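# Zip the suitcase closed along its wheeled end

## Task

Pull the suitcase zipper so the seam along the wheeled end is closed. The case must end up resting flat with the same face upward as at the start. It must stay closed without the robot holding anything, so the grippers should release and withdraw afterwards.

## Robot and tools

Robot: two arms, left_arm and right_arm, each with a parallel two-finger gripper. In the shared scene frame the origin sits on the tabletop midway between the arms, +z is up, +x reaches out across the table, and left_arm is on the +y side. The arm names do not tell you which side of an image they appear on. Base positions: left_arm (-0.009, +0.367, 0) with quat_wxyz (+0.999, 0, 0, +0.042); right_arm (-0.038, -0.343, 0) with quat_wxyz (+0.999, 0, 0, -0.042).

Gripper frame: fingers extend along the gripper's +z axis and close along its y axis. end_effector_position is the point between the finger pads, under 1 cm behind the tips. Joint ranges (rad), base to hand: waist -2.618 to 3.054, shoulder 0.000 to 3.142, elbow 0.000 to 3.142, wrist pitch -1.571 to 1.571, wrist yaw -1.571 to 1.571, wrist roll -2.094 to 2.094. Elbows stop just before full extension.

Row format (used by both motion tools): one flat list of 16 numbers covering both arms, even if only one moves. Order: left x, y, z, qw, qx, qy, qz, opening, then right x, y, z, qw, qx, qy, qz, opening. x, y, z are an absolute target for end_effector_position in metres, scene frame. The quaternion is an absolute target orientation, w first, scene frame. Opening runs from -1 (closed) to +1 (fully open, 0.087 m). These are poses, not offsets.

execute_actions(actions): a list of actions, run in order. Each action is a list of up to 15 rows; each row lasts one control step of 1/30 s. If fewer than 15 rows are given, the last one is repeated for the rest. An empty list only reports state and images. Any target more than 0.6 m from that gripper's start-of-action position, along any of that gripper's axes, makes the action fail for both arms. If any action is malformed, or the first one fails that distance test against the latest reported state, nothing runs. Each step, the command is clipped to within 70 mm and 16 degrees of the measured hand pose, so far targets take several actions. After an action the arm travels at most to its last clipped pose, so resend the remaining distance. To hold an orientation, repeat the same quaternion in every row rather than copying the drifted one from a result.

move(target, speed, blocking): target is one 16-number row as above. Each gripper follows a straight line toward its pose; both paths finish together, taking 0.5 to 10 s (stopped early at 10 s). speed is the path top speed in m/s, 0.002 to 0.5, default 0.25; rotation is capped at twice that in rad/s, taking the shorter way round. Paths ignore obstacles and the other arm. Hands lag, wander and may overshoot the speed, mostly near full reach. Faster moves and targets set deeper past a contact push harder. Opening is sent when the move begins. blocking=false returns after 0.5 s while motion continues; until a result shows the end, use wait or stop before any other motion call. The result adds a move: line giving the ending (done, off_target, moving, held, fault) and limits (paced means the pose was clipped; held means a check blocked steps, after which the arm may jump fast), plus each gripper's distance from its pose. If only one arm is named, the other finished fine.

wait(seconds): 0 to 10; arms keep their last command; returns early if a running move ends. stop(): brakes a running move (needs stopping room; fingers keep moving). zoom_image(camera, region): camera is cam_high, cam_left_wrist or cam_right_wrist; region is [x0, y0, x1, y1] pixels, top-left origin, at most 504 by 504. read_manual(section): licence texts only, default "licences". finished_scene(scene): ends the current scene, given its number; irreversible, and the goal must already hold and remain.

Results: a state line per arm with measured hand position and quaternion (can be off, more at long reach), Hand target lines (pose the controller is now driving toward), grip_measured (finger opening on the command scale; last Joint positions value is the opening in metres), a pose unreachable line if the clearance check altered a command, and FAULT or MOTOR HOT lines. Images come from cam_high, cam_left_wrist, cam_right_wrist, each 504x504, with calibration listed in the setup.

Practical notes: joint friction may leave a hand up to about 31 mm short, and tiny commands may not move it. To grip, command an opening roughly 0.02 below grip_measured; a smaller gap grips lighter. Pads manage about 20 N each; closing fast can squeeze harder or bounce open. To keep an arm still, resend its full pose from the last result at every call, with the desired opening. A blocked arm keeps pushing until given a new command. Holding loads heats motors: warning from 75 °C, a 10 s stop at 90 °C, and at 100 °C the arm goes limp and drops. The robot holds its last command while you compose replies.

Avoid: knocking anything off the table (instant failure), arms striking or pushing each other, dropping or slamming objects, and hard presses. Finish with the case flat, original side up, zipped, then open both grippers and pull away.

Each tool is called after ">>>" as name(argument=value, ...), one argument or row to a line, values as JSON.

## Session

>>> execute_actions(
  actions=[],
)

Scene clock: 0.00 s.
left_arm: end_effector_position=(+0.1392, +0.2766, +0.3019) grip_measured=+1.000 end_effector_quat_wxyz=(+0.415, +0.073, +0.896, -0.140) | right_arm: end_effector_position=(+0.0700, +0.1259, +0.2749) grip_measured=+0.996 end_effector_quat_wxyz=(-0.265, +0.848, -0.247, -0.387)
Joint positions: left_arm=[-0.739  0.79   1.388 -1.277 -0.194 -0.398  0.087] | right_arm=[ 1.207  2.069  2.339 -1.284 -0.849 -1.195  0.087]
Joint velocities: left_arm=[-0.007  0.002  0.002  0.066 -0.007 -0.037  0.   ] | right_arm=[ 0.012  0.002 -0.007 -0.066 -0.022 -0.037  0.001]
Hand target (left_arm): +0.139, +0.277, +0.302; +0.415, +0.073, +0.896, -0.140
Hand target (right_arm): +0.070, +0.126, +0.275; -0.265, +0.848, -0.247, -0.387
camera_calibration (this result's frames):
cam_left_wrist: T_world_to_cam=[[-0.260184, -0.945158, 0.197438, 0.236756], [-0.964586, 0.263608, -0.00920975, 0.0840907], [-0.0433415, -0.192842, -0.980272, 0.496079], [0, 0, 0, 1]] pos_world=[0.164214, 0.29727, 0.440322]
cam_right_wrist: T_world_to_cam=[[0.605067, 0.75576, 0.250442, -0.203577], [0.78895, -0.611421, -0.0610118, 0.0572122], [0.107016, 0.234503, -0.966207, 0.363612], [0, 0, 0, 1]] pos_world=[0.0391279, 0.103568, 0.405799]

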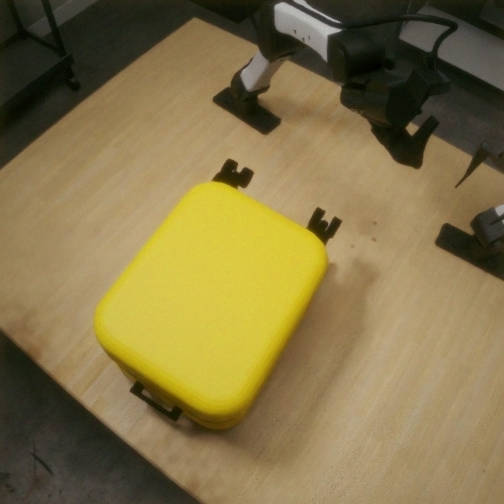

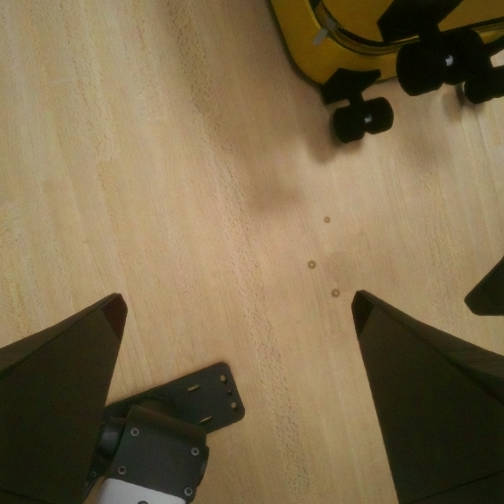

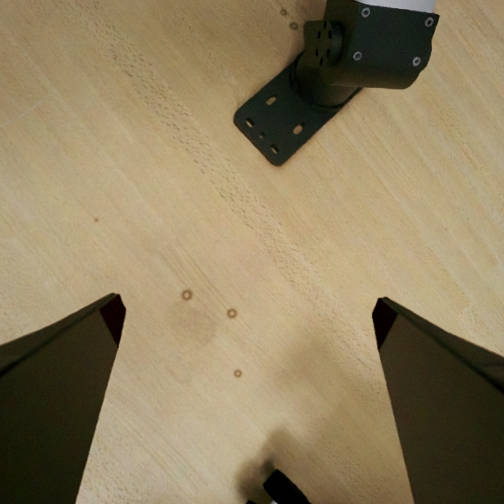

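>>> move(
  target=[0.1392,0.2766,0.3019,0.415,0.073,0.896,-0.14,-0.5,0.4,-0.12,0.31,0.253,-0.209,0.943,0.056,-1],
)

>>> move(
  target=[0.3,0.15,0.09,0.612,0.354,0.612,-0.354,-0.5,0.4,-0.12,0.18,0.253,-0.209,0.943,0.056,-1],
  speed=0.1,
)

Scene clock: 7.83 s.
left_arm: end_effector_position=(+0.1392, +0.2766, +0.3019) grip_measured=-0.500 end_effector_quat_wxyz=(+0.415, +0.073, +0.896, -0.140) | right_arm: end_effector_position=(+0.3953, -0.1186, +0.3087) grip_measured=-1.000 end_effector_quat_wxyz=(+0.370, -0.213, +0.901, +0.080)
Joint positions: left_arm=[-0.739  0.79   1.388 -1.277 -0.194 -0.398  0.022] | right_arm=[ 0.572  2.213  2.832 -1.415  0.029  0.011  0.   ]
Joint velocities: left_arm=[ 0.002 -0.012 -0.002 -0.007 -0.095  0.022  0.001] | right_arm=[ 0.017  0.002  0.002 -0.022 -0.007 -0.037  0.   ]
Hand target (left_arm): +0.139, +0.277, +0.302; +0.415, +0.073, +0.896, -0.140
Hand target (right_arm): +0.402, -0.119, +0.312; +0.382, -0.203, +0.898, +0.079
Off the commanded pose (left_arm): 0.000 m, 0 deg.
Off the commanded pose (right_arm): 0.005 m, 14 deg.
elbow stopped short (right arm): the move would have taken joint 3 (elbow) straighter than the controller allows; a more bent joint 3 avoids this.
move: off_target (right_arm)
camera_calibration (this result's frames):
cam_left_wrist: T_world_to_cam=[[-0.260184, -0.945158, 0.197438, 0.236756], [-0.964586, 0.263608, -0.00920975, 0.0840907], [-0.0433415, -0.192842, -0.980272, 0.496079], [0, 0, 0, 1]] pos_world=[0.164214, 0.29727, 0.440322]
cam_right_wrist: T_world_to_cam=[[0.46489, -0.885368, 0.000170976, -0.286046], [-0.880359, -0.462239, 0.106318, 0.27899], [-0.0940512, -0.0495765, -0.994332, 0.47328], [0, 0, 0, 1]] pos_world=[0.423103, -0.100832, 0.440985]

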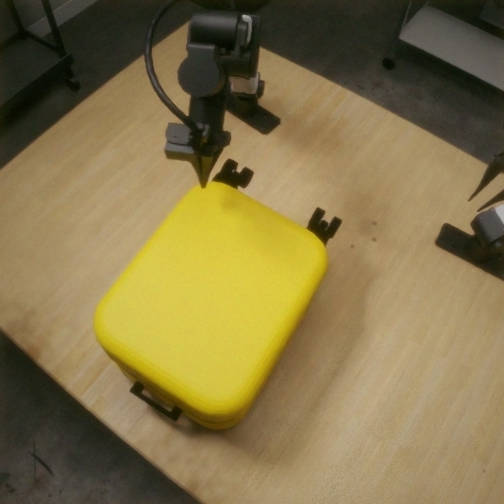

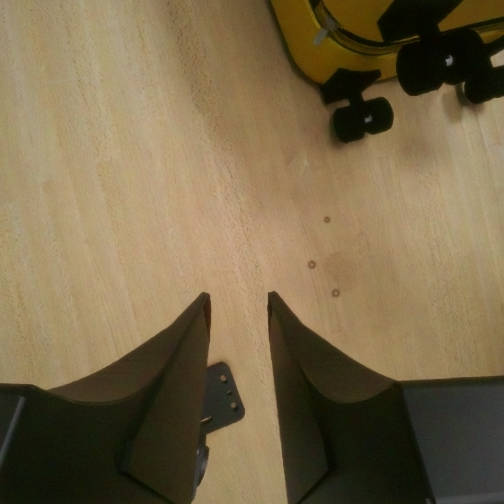

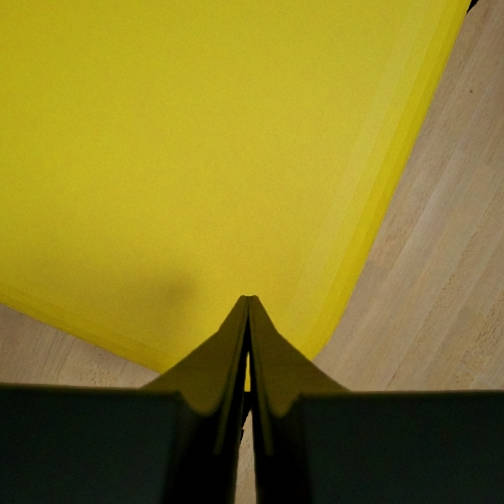

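Scene clock: 13.57 s.
left_arm: end_effector_position=(+0.2881, +0.1514, +0.0847) grip_measured=-0.500 end_effector_quat_wxyz=(+0.604, +0.356, +0.620, -0.352) | right_arm: end_effector_position=(+0.3990, -0.1238, +0.2348) grip_measured=-1.000 end_effector_quat_wxyz=(+0.313, -0.212, +0.924, +0.059)
Joint positions: left_arm=[-0.382  1.761  0.257  1.475  0.751  0.013  0.022] | right_arm=[ 0.563  2.067  2.293 -1.148  0.041  0.013  0.   ]
Joint velocities: left_arm=[-0.022  0.002 -0.007  0.095 -0.007  0.007 -0.001] | right_arm=[-0.012  0.012 -0.002  0.037 -0.037  0.037  0.   ]
Hand target (left_arm): +0.295, +0.151, +0.090; +0.611, +0.356, +0.612, -0.354
Hand target (right_arm): +0.397, -0.121, +0.181; +0.252, -0.211, +0.943, +0.056
Off the commanded pose (left_arm): 0.013 m, 1 deg.
Off the commanded pose (right_arm): 0.055 m, 7 deg.
move: off_target (left_arm, right_arm)
camera_calibration (this result's frames):
cam_left_wrist: T_world_to_cam=[[-0.874824, -0.484424, 0.00399728, 0.323839], [-0.383542, 0.687553, -0.616577, 0.07853], [0.295936, -0.54093, -0.787285, 0.20407], [0, 0, 0, 1]] pos_world=[0.25303, 0.213269, 0.207786]
cam_right_wrist: T_world_to_cam=[[0.448938, -0.893518, 0.00899238, -0.289076], [-0.870182, -0.434882, 0.231649, 0.257648], [-0.203072, -0.111821, -0.972758, 0.430579], [0, 0, 0, 1]] pos_world=[0.441417, -0.0981003, 0.361765]

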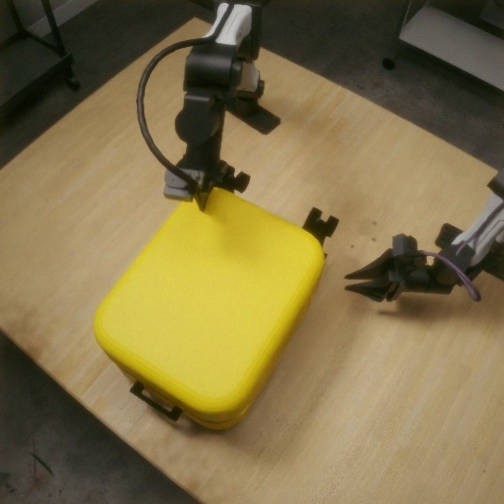

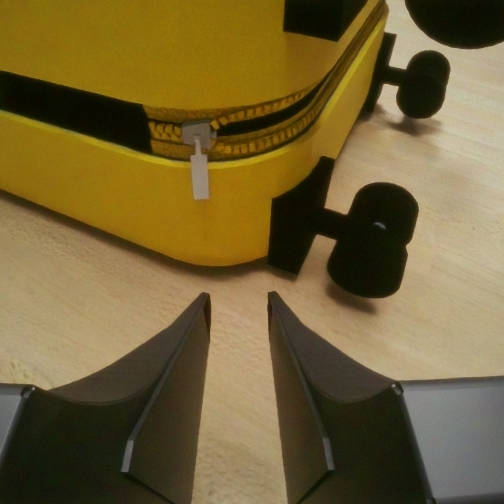

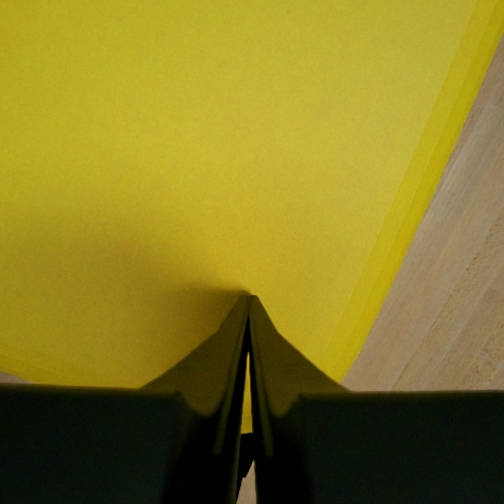

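>>> execute_actions(
  actions=[
    [[0.315,0.145,0.09,0.612,0.354,0.612,-0.354,-0.5,0.4,-0.12,0.18,0.253,-0.209,0.943,0.056,-1]],
    [[0.328,0.127,0.09,0.612,0.354,0.612,-0.354,-0.5,0.4,-0.12,0.18,0.253,-0.209,0.943,0.056,-1]],
    [[0.335,0.115,0.09,0.612,0.354,0.612,-0.354,-0.5,0.4,-0.12,0.18,0.253,-0.209,0.943,0.056,-1]],
    [[0.341,0.103,0.09,0.612,0.354,0.612,-0.354,-0.5,0.4,-0.12,0.18,0.253,-0.209,0.943,0.056,-1]],
  ],
)

Scene clock: 19.50 s.
left_arm: end_effector_position=(+0.3353, +0.1080, +0.0919) grip_measured=-0.500 end_effector_quat_wxyz=(+0.613, +0.360, +0.607, -0.355) | right_arm: end_effector_position=(+0.4001, -0.1246, +0.2351) grip_measured=-1.000 end_effector_quat_wxyz=(+0.315, -0.209, +0.924, +0.058)
Joint positions: left_arm=[-0.476  1.896  0.495  1.406  0.668  0.007  0.022] | right_arm=[ 0.562  2.067  2.293 -1.145  0.045  0.018  0.   ]
Joint velocities: left_arm=[-0.017  0.002 -0.007 -0.066 -0.022 -0.081 -0.   ] | right_arm=[-0.012  0.017 -0.007 -0.037  0.051 -0.051  0.   ]
Hand target (left_arm): +0.341, +0.103, +0.090; +0.612, +0.354, +0.612, -0.354
Hand target (right_arm): +0.397, -0.122, +0.182; +0.252, -0.209, +0.943, +0.056
Off the commanded pose (left_arm): 0.008 m, 1 deg.
Off the commanded pose (right_arm): 0.055 m, 7 deg.
camera_calibration (this result's frames):
cam_left_wrist: T_world_to_cam=[[-0.879611, -0.475508, -0.0132879, 0.346281], [-0.359395, 0.682602, -0.636309, 0.125176], [0.311641, -0.554929, -0.77132, 0.167109], [0, 0, 0, 1]] pos_world=[0.297502, 0.171947, 0.213146]
cam_right_wrist: T_world_to_cam=[[0.442222, -0.896858, 0.00922061, -0.288079], [-0.874025, -0.42861, 0.228855, 0.261128], [-0.201298, -0.109264, -0.973417, 0.430791], [0, 0, 0, 1]] pos_world=[0.442344, -0.0993746, 0.362235]

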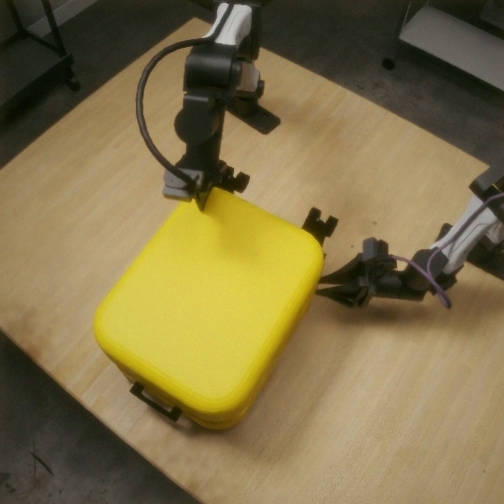

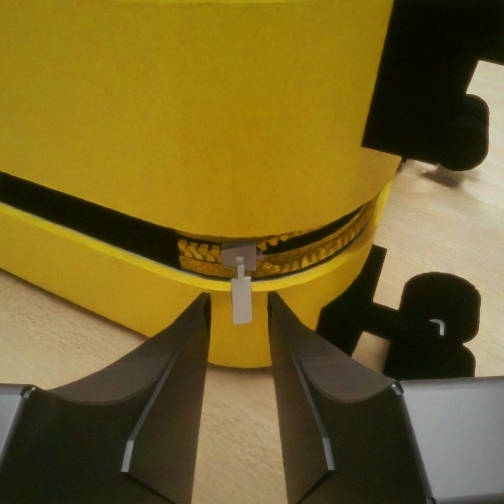

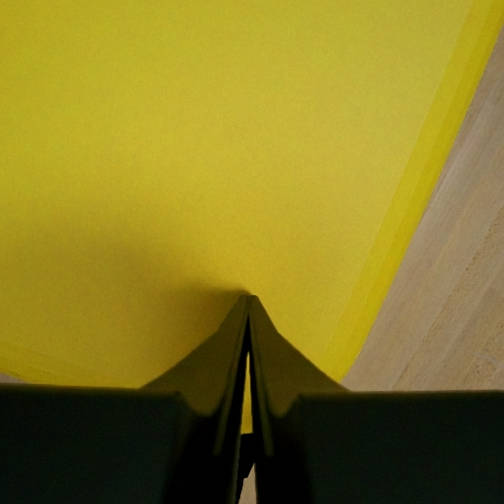

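Repeat with offset (+.02,+.025).

>>> execute_actions(
  actions=[
    [[0.343,0.099,0.09,0.612,0.354,0.612,-0.354,-0.7,0.4,-0.12,0.18,0.253,-0.209,0.943,0.056,-1]],
    [[0.343,0.099,0.09,0.612,0.354,0.612,-0.354,-1,0.4,-0.12,0.18,0.253,-0.209,0.943,0.056,-1]],
  ],
)

>>> move(
  target=[0.31,0.1,0.11,0.2125,-0.2125,0.6745,-0.6745,-1,0.4,-0.12,0.17,0.253,-0.209,0.943,0.056,-1],
  speed=0.2,
)

>>> execute_actions(
  actions=[
    [[0.3,0.093,0.11,0.2125,-0.2125,0.6745,-0.6745,-1,0.4,-0.12,0.18,0.253,-0.209,0.943,0.056,-1]],
    [[0.29,0.083,0.11,0.25,-0.25,0.66,-0.66,-1,0.4,-0.12,0.18,0.253,-0.209,0.943,0.056,-1]],
    [[0.284,0.073,0.11,0.27,-0.27,0.653,-0.653,-1,0.4,-0.12,0.18,0.253,-0.209,0.943,0.056,-1]],
    [[0.284,0.063,0.11,0.354,-0.354,0.612,-0.612,-1,0.4,-0.12,0.18,0.253,-0.209,0.943,0.056,-1]],
    [[0.285,0.053,0.11,0.43,-0.43,0.56,-0.56,-1,0.4,-0.12,0.18,0.253,-0.209,0.943,0.056,-1]],
    [[0.286,0.043,0.11,0.5,-0.5,0.5,-0.5,-1,0.4,-0.12,0.18,0.253,-0.209,0.943,0.056,-1]],
    [[0.287,0.028,0.11,0.5,-0.5,0.5,-0.5,-1,0.4,-0.12,0.18,0.253,-0.209,0.943,0.056,-1]],
    [[0.289,0.01,0.11,0.5,-0.5,0.5,-0.5,-1,0.4,-0.12,0.18,0.253,-0.209,0.943,0.056,-1]],
    [[0.291,-0.01,0.11,0.5,-0.5,0.5,-0.5,-1,0.4,-0.12,0.18,0.253,-0.209,0.943,0.056,-1]],
    [[0.294,-0.03,0.11,0.5,-0.5,0.5,-0.5,-1,0.4,-0.12,0.18,0.253,-0.209,0.943,0.056,-1]],
  ],
)

Scene clock: 30.37 s.
left_arm: end_effector_position=(+0.3363, +0.1062, +0.0911) grip_measured=-0.878 end_effector_quat_wxyz=(+0.612, +0.357, +0.610, -0.355) | right_arm: end_effector_position=(+0.4026, -0.1256, +0.2361) grip_measured=-1.000 end_effector_quat_wxyz=(+0.319, -0.206, +0.923, +0.057)
Joint positions: left_arm=[-0.482  1.899  0.502  1.399  0.659  0.003  0.005] | right_arm=[ 0.559  2.067  2.293 -1.137  0.048  0.018  0.   ]
Joint velocities: left_arm=[-0.027  0.002  0.002 -0.022  0.051 -0.11  -0.   ] | right_arm=[-0.007 -0.007 -0.022 -0.051  0.022 -0.022  0.   ]
Hand target (left_arm): +0.343, +0.099, +0.090; +0.612, +0.354, +0.612, -0.354
Hand target (right_arm): +0.397, -0.122, +0.182; +0.252, -0.209, +0.943, +0.056
Off the commanded pose (left_arm): 0.010 m, 0 deg.
Off the commanded pose (right_arm): 0.056 m, 8 deg.
camera_calibration (this result's frames):
cam_left_wrist: T_world_to_cam=[[-0.878228, -0.478185, -0.00743392, 0.345595], [-0.365614, 0.681341, -0.634114, 0.128273], [0.308289, -0.554179, -0.773204, 0.166326], [0, 0, 0, 1]] pos_world=[0.299133, 0.170035, 0.212513]
cam_right_wrist: T_world_to_cam=[[0.437458, -0.899169, 0.011249, -0.288923], [-0.878079, -0.424433, 0.220986, 0.266664], [-0.193929, -0.10655, -0.975212, 0.429923], [0, 0, 0, 1]] pos_world=[0.443918, -0.100802, 0.363588]

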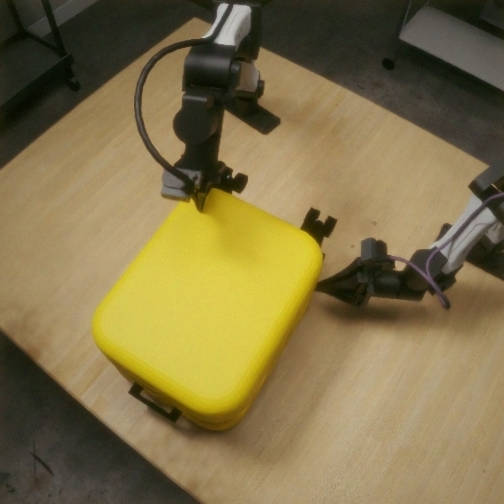

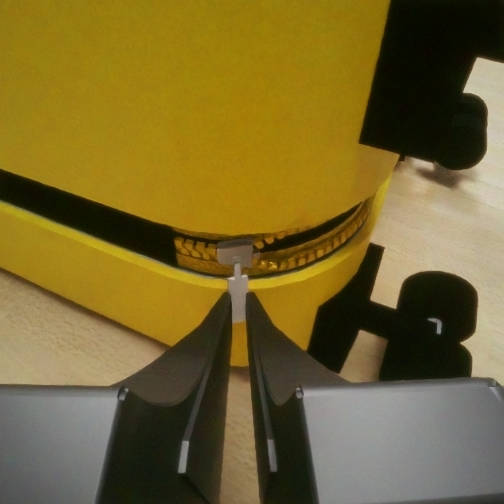

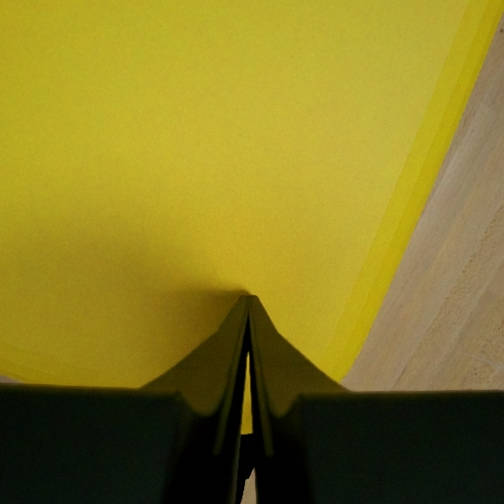

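Scene clock: 34.83 s.
left_arm: end_effector_position=(+0.3185, +0.1010, +0.1116) grip_measured=-0.883 end_effector_quat_wxyz=(+0.221, -0.216, +0.676, -0.669) | right_arm: end_effector_position=(+0.4027, -0.1258, +0.2344) grip_measured=-1.000 end_effector_quat_wxyz=(+0.327, -0.205, +0.921, +0.058)
Joint positions: left_arm=[-0.454  1.99   0.482  1.499  0.574 -1.556  0.005] | right_arm=[ 0.559  2.037  2.23  -1.089  0.049  0.018  0.   ]
Joint velocities: left_arm=[-0.007  0.007 -0.017 -0.066 -0.022 -0.022 -0.001] | right_arm=[-0.002  0.002  0.012 -0.051 -0.007 -0.037  0.   ]
Hand target (left_arm): +0.310, +0.100, +0.111; +0.212, -0.212, +0.675, -0.674
Hand target (right_arm): +0.396, -0.122, +0.173; +0.252, -0.209, +0.943, +0.056
Off the commanded pose (left_arm): 0.009 m, 1 deg.
Off the commanded pose (right_arm): 0.065 m, 9 deg.
move: off_target (right_arm)
camera_calibration (this result's frames):
cam_left_wrist: T_world_to_cam=[[-0.0161318, -0.000312365, 0.99987, -0.107671], [-0.966903, 0.25467, -0.0155204, 0.303916], [-0.254632, -0.967028, -0.00441031, 0.320012], [0, 0, 0, 1]] pos_world=[0.373605, 0.232029, 0.113785]
cam_right_wrist: T_world_to_cam=[[0.436437, -0.899654, 0.0121015, -0.28902], [-0.881635, -0.424934, 0.205309, 0.272138], [-0.179564, -0.100273, -0.978622, 0.42405], [0, 0, 0, 1]] pos_world=[0.44221, -0.101856, 0.36261]

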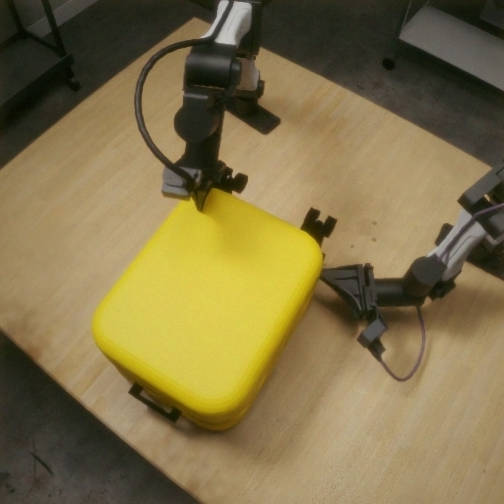

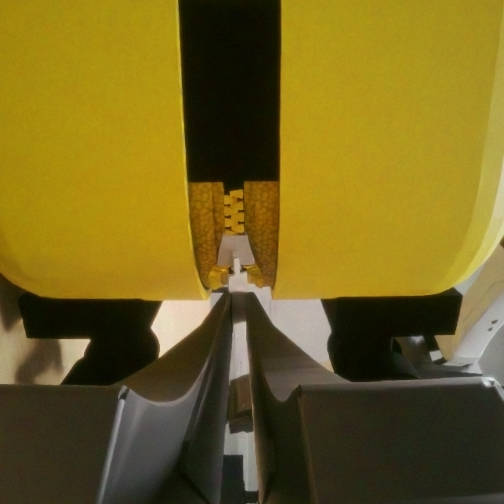

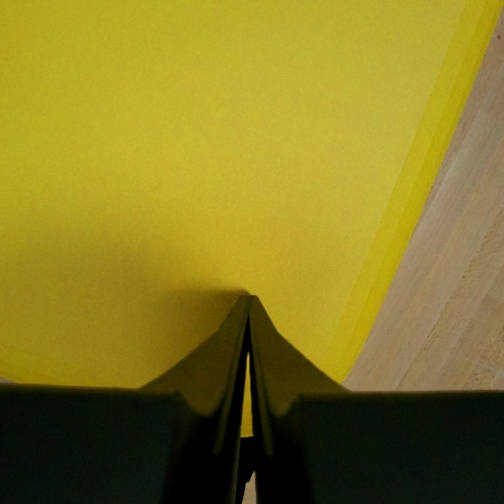

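Scene clock: 39.83 s.
left_arm: end_effector_position=(+0.2932, +0.0077, +0.1107) grip_measured=-0.883 end_effector_quat_wxyz=(+0.533, -0.536, +0.460, -0.466) | right_arm: end_effector_position=(+0.4331, -0.1421, +0.2364) grip_measured=-1.000 end_effector_quat_wxyz=(+0.363, -0.176, +0.915, +0.023)
Joint positions: left_arm=[-1.313  2.178  0.863  1.331 -1.372 -1.565  0.005] | right_arm=[ 0.531  2.064  2.241 -1.012  0.13   0.016  0.   ]
Joint velocities: left_arm=[ 0.002  0.012  0.007 -0.022 -0.037 -0.007 -0.001] | right_arm=[-0.022  0.007  0.012  0.007  0.007 -0.022  0.   ]
Hand target (left_arm): +0.289, -0.027, +0.111; +0.502, -0.500, +0.498, -0.500
Hand target (right_arm): +0.400, -0.123, +0.185; +0.260, -0.206, +0.942, +0.056
Off the commanded pose (left_arm): 0.038 m, 8 deg.
Off the commanded pose (right_arm): 0.069 m, 14 deg.
camera_calibration (this result's frames):
cam_left_wrist: T_world_to_cam=[[-0.0201091, 0.00356803, 0.999791, -0.105998], [-0.675374, -0.737394, -0.0109524, 0.22484], [0.737201, -0.675454, 0.0172381, -0.0720735], [0, 0, 0, 1]] pos_world=[0.202852, 0.117491, 0.109681]
cam_right_wrist: T_world_to_cam=[[0.361015, -0.929855, 0.0709778, -0.302442], [-0.9264, -0.348857, 0.141707, 0.336789], [-0.107006, -0.116912, -0.987361, 0.398125], [0, 0, 0, 1]] pos_world=[0.46379, -0.11719, 0.366834]

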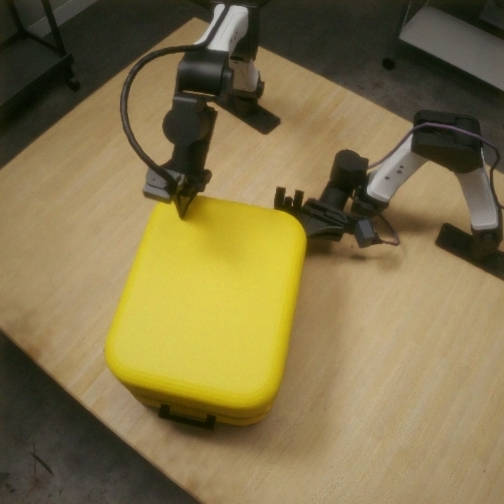

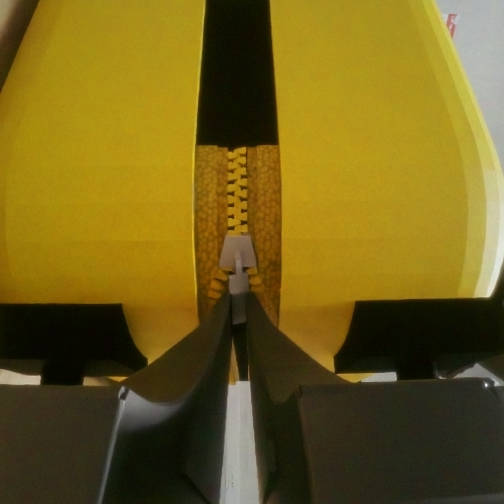

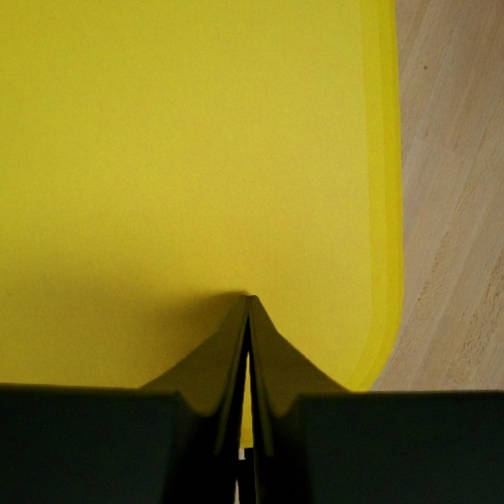

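>>> move(
  target=[0.293,0.008,0.11,0.5,-0.5,0.5,-0.5,-1,0.43,-0.14,0.27,0.3,-0.2,0.93,0.05,-1],
  speed=0.1,
)

>>> move(
  target=[0.31,0.13,0.11,0.2125,-0.2125,0.6745,-0.6745,-1,0.43,-0.14,0.27,0.3,-0.2,0.93,0.05,-1],
  speed=0.08,
)

Scene clock: 46.03 s.
left_arm: end_effector_position=(+0.2924, +0.0094, +0.1101) grip_measured=-0.883 end_effector_quat_wxyz=(+0.507, -0.508, +0.490, -0.495) | right_arm: end_effector_position=(+0.4281, -0.1377, +0.2730) grip_measured=-1.000 end_effector_quat_wxyz=(+0.349, -0.195, +0.915, +0.059)
Joint positions: left_arm=[-1.286  2.14   0.775  1.377 -1.232 -1.567  0.005] | right_arm=[ 0.512  2.297  2.833 -1.385  0.033 -0.007  0.   ]
Joint velocities: left_arm=[ 0.002 -0.007  0.002  0.081 -0.022 -0.007  0.   ] | right_arm=[ 0.007 -0.002 -0.007  0.022  0.022  0.066  0.   ]
Hand target (left_arm): +0.293, +0.008, +0.110; +0.500, -0.500, +0.500, -0.500
Hand target (right_arm): +0.430, -0.140, +0.270; +0.345, -0.198, +0.916, +0.059
Off the commanded pose (left_arm): 0.002 m, 2 deg.
Off the commanded pose (right_arm): 0.004 m, 6 deg.
elbow stopped short (right arm): the move would have taken joint 3 (elbow) straighter than the controller allows; a more bent joint 3 avoids this.
move: off_target (right_arm)
camera_calibration (this result's frames):
cam_left_wrist: T_world_to_cam=[[-0.0201452, 0.00316634, 0.999792, -0.105494], [-0.754151, -0.65657, -0.0131164, 0.248014], [0.656392, -0.754258, 0.0156147, -0.0457919], [0, 0, 0, 1]] pos_world=[0.214972, 0.128634, 0.109441]
cam_right_wrist: T_world_to_cam=[[0.420015, -0.907396, 0.0148231, -0.306025], [-0.896882, -0.412544, 0.159406, 0.302248], [-0.13853, -0.0802476, -0.987102, 0.452709], [0, 0, 0, 1]] pos_world=[0.46233, -0.116666, 0.403226]

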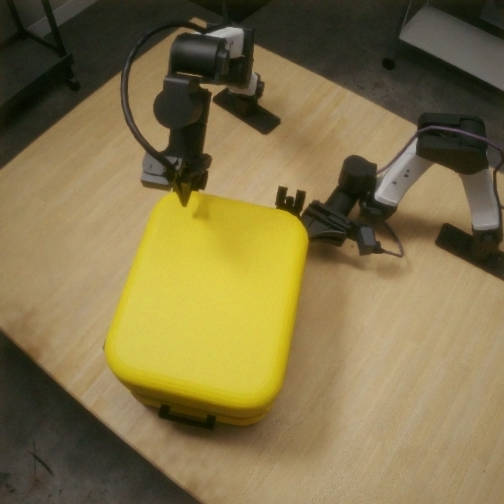

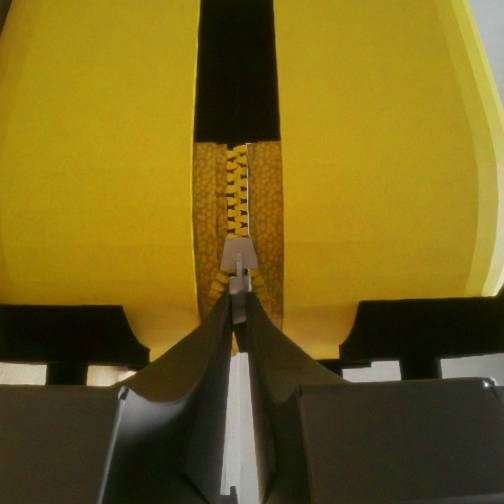

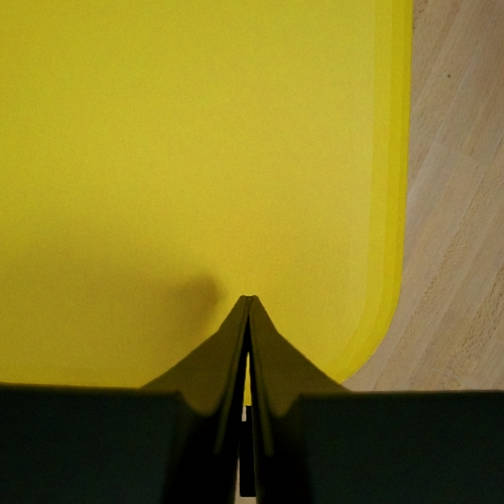

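Scene clock: 52.50 s.
left_arm: end_effector_position=(+0.3054, +0.1255, +0.1112) grip_measured=-0.984 end_effector_quat_wxyz=(+0.211, -0.214, +0.675, -0.674) | right_arm: end_effector_position=(+0.4274, -0.1379, +0.2725) grip_measured=-1.000 end_effector_quat_wxyz=(+0.347, -0.196, +0.915, +0.059)
Joint positions: left_arm=[-0.375  1.973  0.408  1.56   0.67  -1.572  0.001] | right_arm=[ 0.512  2.297  2.833 -1.388  0.032 -0.007  0.   ]
Joint velocities: left_arm=[ 0.027  0.012 -0.012 -0.051  0.081 -0.066  0.001] | right_arm=[ 0.007 -0.017 -0.002 -0.081 -0.007 -0.007  0.   ]
Hand target (left_arm): +0.309, +0.129, +0.111; +0.210, -0.215, +0.674, -0.675
Hand target (right_arm): +0.430, -0.140, +0.269; +0.344, -0.198, +0.916, +0.059
Off the commanded pose (left_arm): 0.006 m, 0 deg.
Off the commanded pose (right_arm): 0.004 m, 6 deg.
elbow stopped short (right arm): the move would have taken joint 3 (elbow) straighter than the controller allows; a more bent joint 3 avoids this.
move: off_target (right_arm)
camera_calibration (this result's frames):
cam_left_wrist: T_world_to_cam=[[-0.00743822, 0.0109961, 0.999912, -0.111547], [-0.962419, 0.271379, -0.0101437, 0.28095], [-0.271467, -0.96241, 0.00856426, 0.34351], [0, 0, 0, 1]] pos_world=[0.362814, 0.25558, 0.111445]
cam_right_wrist: T_world_to_cam=[[0.420521, -0.907171, 0.014225, -0.305901], [-0.896132, -0.412851, 0.162792, 0.300312], [-0.141807, -0.0812049, -0.986558, 0.45326], [0, 0, 0, 1]] pos_world=[0.462032, -0.116714, 0.40263]

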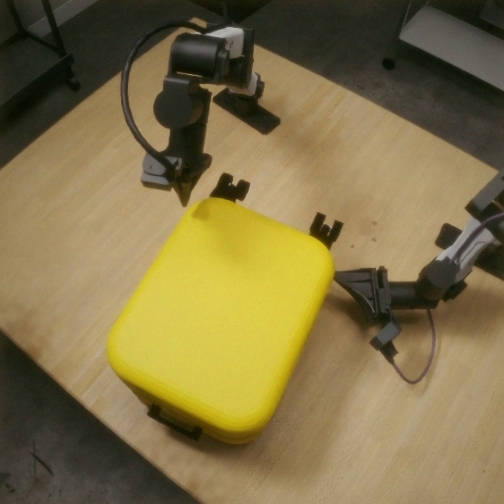

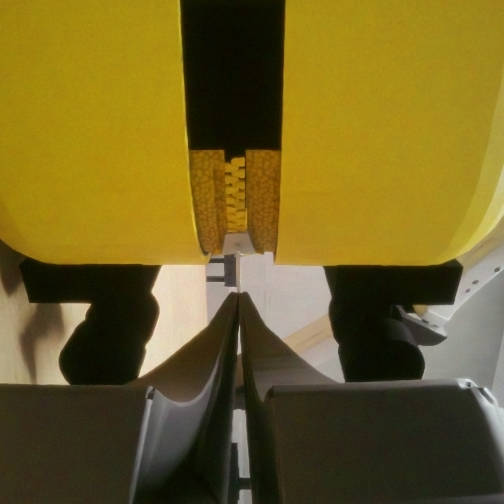

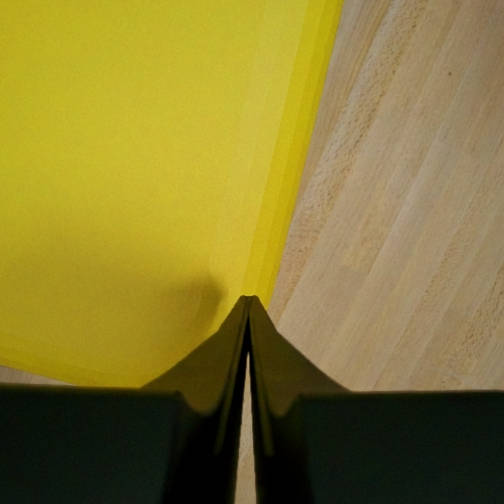

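>>> move(
  target=[0.3054,0.1255,0.11,0.2125,-0.2125,0.6745,-0.6745,-1,0.39,-0.09,0.27,0.15,-0.65,0.7,0.2,-1],
)

>>> move(
  target=[0.29,0.105,0.11,0.27,-0.27,0.653,-0.653,-1,0.39,-0.08,0.17,0.15,-0.65,0.7,0.2,-1],
  speed=0.06,
)

>>> execute_actions(
  actions=[
    [[0.28,0.092,0.11,0.31,-0.31,0.635,-0.635,-1,0.39,-0.08,0.17,0.15,-0.65,0.7,0.2,-1]],
    [[0.272,0.08,0.11,0.354,-0.354,0.612,-0.612,-1,0.39,-0.08,0.17,0.15,-0.65,0.7,0.2,-1]],
    [[0.268,0.066,0.11,0.43,-0.43,0.56,-0.56,-1,0.39,-0.08,0.17,0.15,-0.65,0.7,0.2,-1]],
  ],
)

Scene clock: 61.27 s.
left_arm: end_effector_position=(+0.3054, +0.1255, +0.1110) grip_measured=-0.984 end_effector_quat_wxyz=(+0.210, -0.214, +0.675, -0.674) | right_arm: end_effector_position=(+0.3913, -0.0935, +0.2678) grip_measured=-1.000 end_effector_quat_wxyz=(-0.330, +0.609, -0.701, -0.170)
Joint positions: left_arm=[-0.375  1.973  0.409  1.559  0.671 -1.572  0.001] | right_arm=[ 0.495  2.307  2.833 -1.501 -0.507 -0.862  0.   ]
Joint velocities: left_arm=[-0.002 -0.007 -0.007 -0.007 -0.066  0.081  0.   ] | right_arm=[ 0.017 -0.017  0.002 -0.022 -0.022 -0.051  0.   ]
Hand target (left_arm): +0.305, +0.126, +0.110; +0.212, -0.213, +0.675, -0.674
Hand target (right_arm): +0.390, -0.090, +0.268; +0.331, -0.616, +0.694, +0.173
Off the commanded pose (left_arm): 0.001 m, 0 deg.
Off the commanded pose (right_arm): 0.004 m, 22 deg; orientation clipped at the last step of the last action.
elbow stopped short (right arm): the move would have taken joint 3 (elbow) straighter than the controller allows; a more bent joint 3 avoids this.
move: off_target (right_arm); limits=paced
camera_calibration (this result's frames):
cam_left_wrist: T_world_to_cam=[[-0.00596658, 0.0105694, 0.999926, -0.111686], [-0.962225, 0.272118, -0.00861795, 0.28061], [-0.272189, -0.962206, 0.00854653, 0.343723], [0, 0, 0, 1]] pos_world=[0.362902, 0.255554, 0.111159]
cam_right_wrist: T_world_to_cam=[[0.972425, -0.177981, 0.15071, -0.434754], [-0.198815, -0.970448, 0.136762, -0.0308992], [0.121915, -0.162954, -0.979072, 0.334218], [0, 0, 0, 1]] pos_world=[0.375876, -0.0529016, 0.396971]

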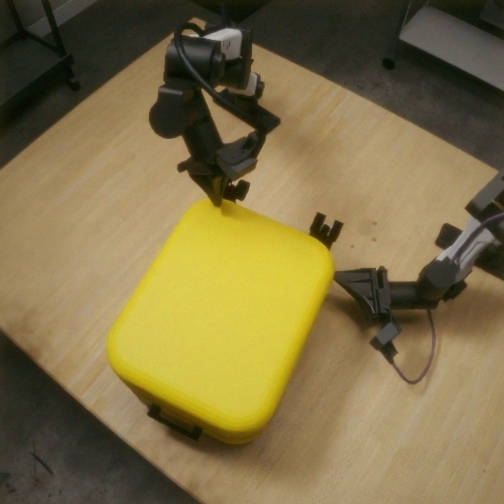

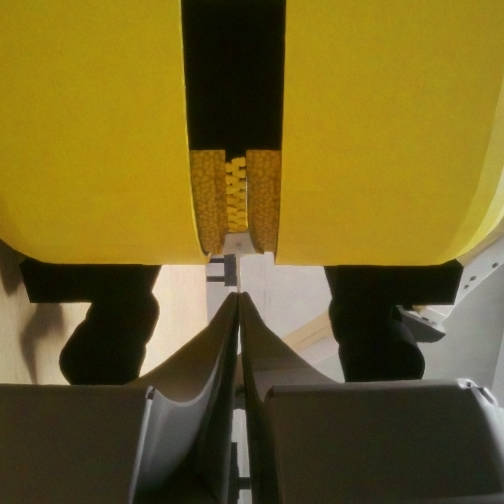

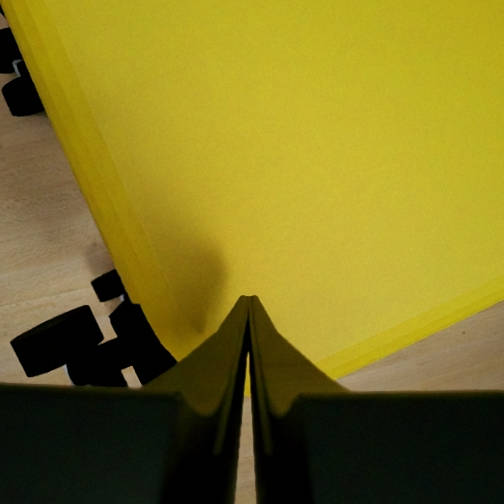

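Scene clock: 64.67 s.
left_arm: end_effector_position=(+0.3029, +0.1130, +0.1099) grip_measured=-0.984 end_effector_quat_wxyz=(+0.280, -0.291, +0.653, -0.641) | right_arm: end_effector_position=(+0.3937, -0.0957, +0.2347) grip_measured=-1.000 end_effector_quat_wxyz=(-0.289, +0.639, -0.694, -0.164)
Joint positions: left_arm=[-0.549  1.915  0.313  1.58   0.277 -1.572  0.001] | right_arm=[ 0.499  2.367  2.833 -1.547 -0.488 -0.95   0.   ]
Joint velocities: left_arm=[ 0.002  0.007 -0.012 -0.037 -0.051 -0.037 -0.   ] | right_arm=[-0.012 -0.007 -0.017  0.081  0.022  0.066  0.   ]
Hand target (left_arm): +0.290, +0.106, +0.110; +0.267, -0.272, +0.662, -0.645
Hand target (right_arm): +0.387, -0.082, +0.172; -0.212, +0.650, -0.705, -0.190
Off the commanded pose (left_arm): 0.015 m, 3 deg.
Off the commanded pose (right_arm): 0.067 m, 17 deg; orientation clipped at the last step of the last action.
elbow stopped short (right arm): the move would have taken joint 3 (elbow) straighter than the controller allows; a more bent joint 3 avoids this.
joint sent to its limit (left arm) — the command would take joint 4 (wrist pitch) past its upper limit, so that joint was sent only as far as its limit.
joint sent to its limit (right arm) — the command would take joint 4 (wrist pitch) past its lower limit, so that joint was sent only as far as its limit.
move: off_target (left_arm, right_arm); limits=paced
camera_calibration (this result's frames):
cam_left_wrist: T_world_to_cam=[[0.00735499, -0.00100538, 0.999972, -0.113203], [-0.998474, 0.0547293, 0.00739899, 0.315332], [-0.0547352, -0.998501, -0.00060131, 0.270207], [0, 0, 0, 1]] pos_world=[0.330473, 0.25243, 0.111029]
cam_right_wrist: T_world_to_cam=[[0.986042, -0.10757, 0.127083, -0.425585], [-0.133409, -0.967126, 0.216493, -0.0722325], [0.0996169, -0.230426, -0.967978, 0.300893], [0, 0, 0, 1]] pos_world=[0.380034, -0.0463046, 0.36098]

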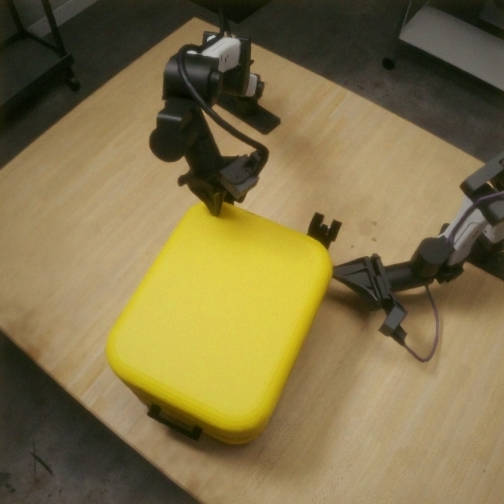

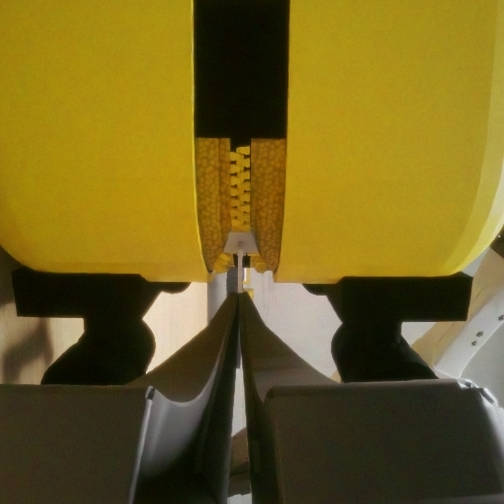

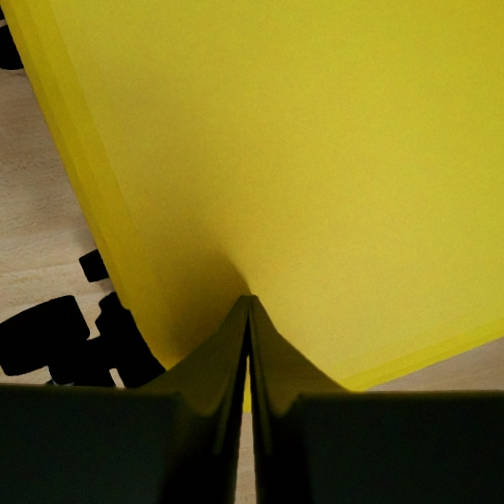

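Scene clock: 66.17 s.
left_arm: end_effector_position=(+0.2642, +0.0672, +0.1101) grip_measured=-0.984 end_effector_quat_wxyz=(+0.424, -0.424, +0.572, -0.560) | right_arm: end_effector_position=(+0.3989, -0.0944, +0.2347) grip_measured=-1.000 end_effector_quat_wxyz=(-0.296, +0.642, -0.690, -0.155)
Joint positions: left_arm=[-1.151  1.931  0.335  1.577 -0.78  -1.573  0.001] | right_arm=[ 0.502  2.37   2.833 -1.527 -0.477 -0.957  0.   ]
Joint velocities: left_arm=[-0.012  0.007  0.012  0.037 -0.066  0.007 -0.   ] | right_arm=[-0.012  0.007 -0.002 -0.007 -0.022 -0.095  0.   ]
Hand target (left_arm): +0.268, +0.066, +0.110; +0.429, -0.432, +0.564, -0.558
Hand target (right_arm): +0.387, -0.082, +0.173; -0.213, +0.650, -0.705, -0.188
Off the commanded pose (left_arm): 0.004 m, 2 deg.
Off the commanded pose (right_arm): 0.067 m, 18 deg; orientation clipped at the last step of the last action.
joint sent to its limit (left arm) — the command would take joint 4 (wrist pitch) past its upper limit, so that joint was sent only as far as its limit.
joint sent to its limit (right arm) — the command would take joint 4 (wrist pitch) past its lower limit, so that joint was sent only as far as its limit.
camera_calibration (this result's frames):
cam_left_wrist: T_world_to_cam=[[-0.00689345, -0.0119676, 0.999905, -0.108723], [-0.920939, -0.389552, -0.0110115, 0.29066], [0.389647, -0.920927, -0.00833605, 0.100588], [0, 0, 0, 1]] pos_world=[0.227737, 0.20456, 0.112752]
cam_right_wrist: T_world_to_cam=[[0.983043, -0.104486, 0.150694, -0.434624], [-0.135978, -0.966708, 0.216762, -0.0692829], [0.123029, -0.233577, -0.964524, 0.290226], [0, 0, 0, 1]] pos_world=[0.382127, -0.0445983, 0.360443]

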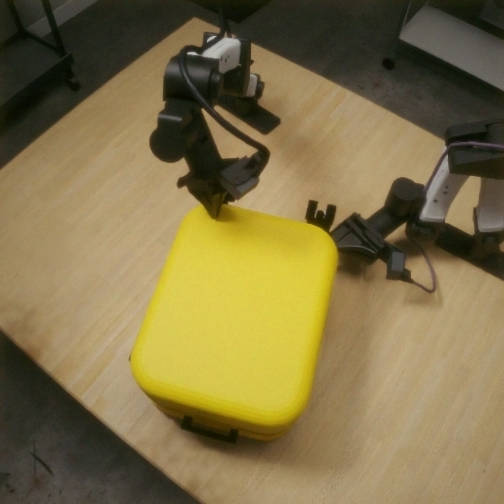

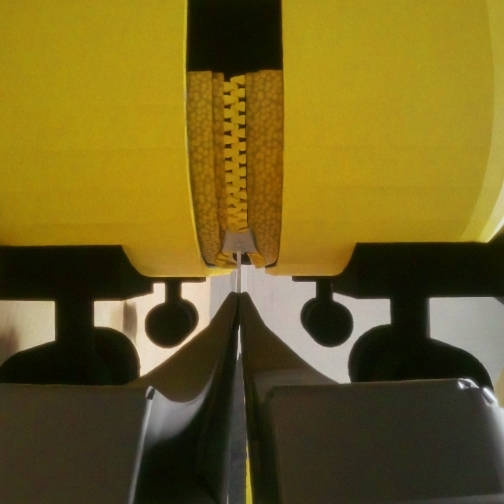

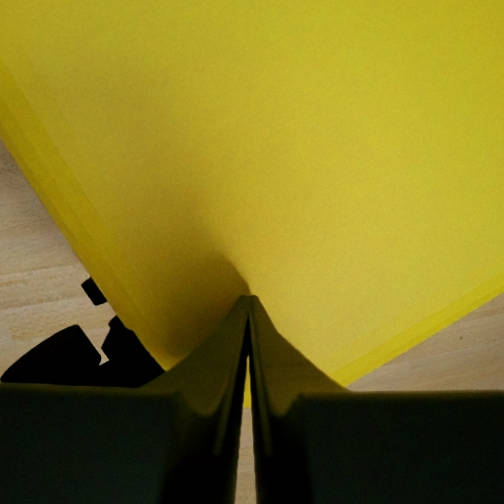

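>>> execute_actions(
  actions=[
    [[0.285,0.075,0.11,0.43,-0.43,0.56,-0.56,-1,0.39,-0.08,0.19,0.29,-0.64,0.69,0.16,-1]],
    [[0.3,0.083,0.11,0.43,-0.43,0.56,-0.56,-1,0.39,-0.08,0.19,0.29,-0.64,0.69,0.16,-1]],
    [[0.315,0.09,0.11,0.43,-0.43,0.56,-0.56,-1,0.39,-0.08,0.19,0.29,-0.64,0.69,0.16,-1]],
    [[0.33,0.095,0.11,0.43,-0.43,0.56,-0.56,-1,0.39,-0.08,0.19,0.29,-0.64,0.69,0.16,-1]],
    [[0.345,0.1,0.11,0.43,-0.43,0.56,-0.56,-1,0.39,-0.08,0.19,0.29,-0.64,0.69,0.16,-1]],
    [[0.355,0.1,0.11,0.43,-0.43,0.56,-0.56,-1,0.39,-0.08,0.19,0.29,-0.64,0.69,0.16,-1]],
  ],
)

Scene clock: 76.83 s.
left_arm: end_effector_position=(+0.3471, +0.1002, +0.1104) grip_measured=-0.984 end_effector_quat_wxyz=(+0.427, -0.429, +0.563, -0.563) | right_arm: end_effector_position=(+0.4121, -0.0755, +0.2375) grip_measured=-1.000 end_effector_quat_wxyz=(-0.368, +0.645, -0.657, -0.132)
Joint positions: left_arm=[-0.823  1.993  0.445  1.546 -0.469 -1.573  0.001] | right_arm=[ 0.527  2.111  2.297 -1.077 -0.469 -0.942  0.   ]
Joint velocities: left_arm=[-0.002 -0.007  0.002 -0.051 -0.022 -0.081 -0.001] | right_arm=[-0.017  0.012 -0.017 -0.022 -0.007 -0.051  0.   ]
Hand target (left_arm): +0.355, +0.100, +0.110; +0.431, -0.431, +0.561, -0.561
Hand target (right_arm): +0.391, -0.080, +0.193; -0.291, +0.643, -0.691, -0.160
Off the commanded pose (left_arm): 0.008 m, 1 deg.
Off the commanded pose (right_arm): 0.053 m, 10 deg.
camera_calibration (this result's frames):
cam_left_wrist: T_world_to_cam=[[-0.014422, 0.00251065, 0.999893, -0.106823], [-0.914642, -0.404082, -0.0121778, 0.379225], [0.404008, -0.914719, 0.00812403, 0.0913003], [0, 0, 0, 1]] pos_world=[0.308428, 0.23702, 0.110688]
cam_right_wrist: T_world_to_cam=[[0.951153, -0.11082, 0.288145, -0.465962], [-0.152858, -0.979964, 0.127687, -0.0226916], [0.268221, -0.165495, -0.949036, 0.237323], [0, 0, 0, 1]] pos_world=[0.376077, -0.0345988, 0.36239]

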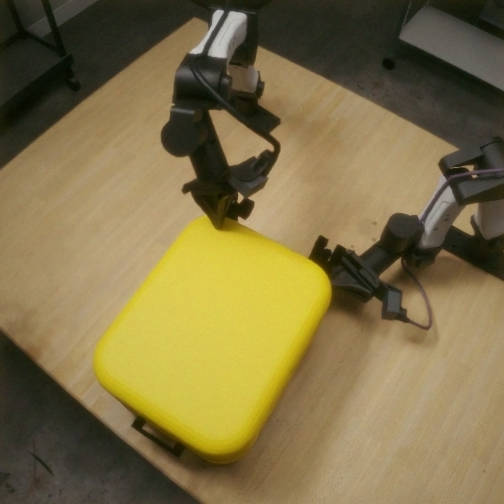

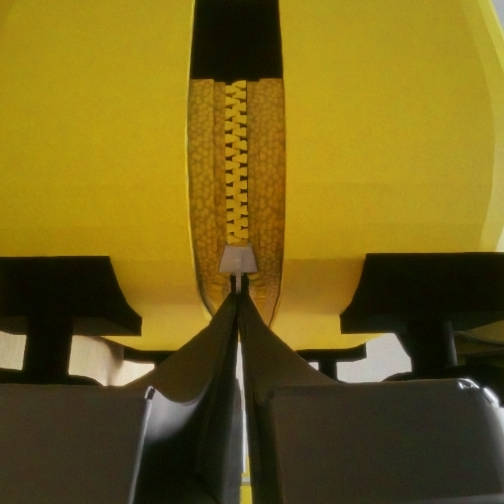

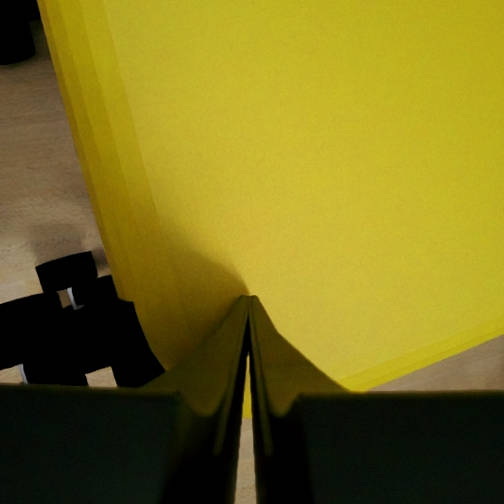

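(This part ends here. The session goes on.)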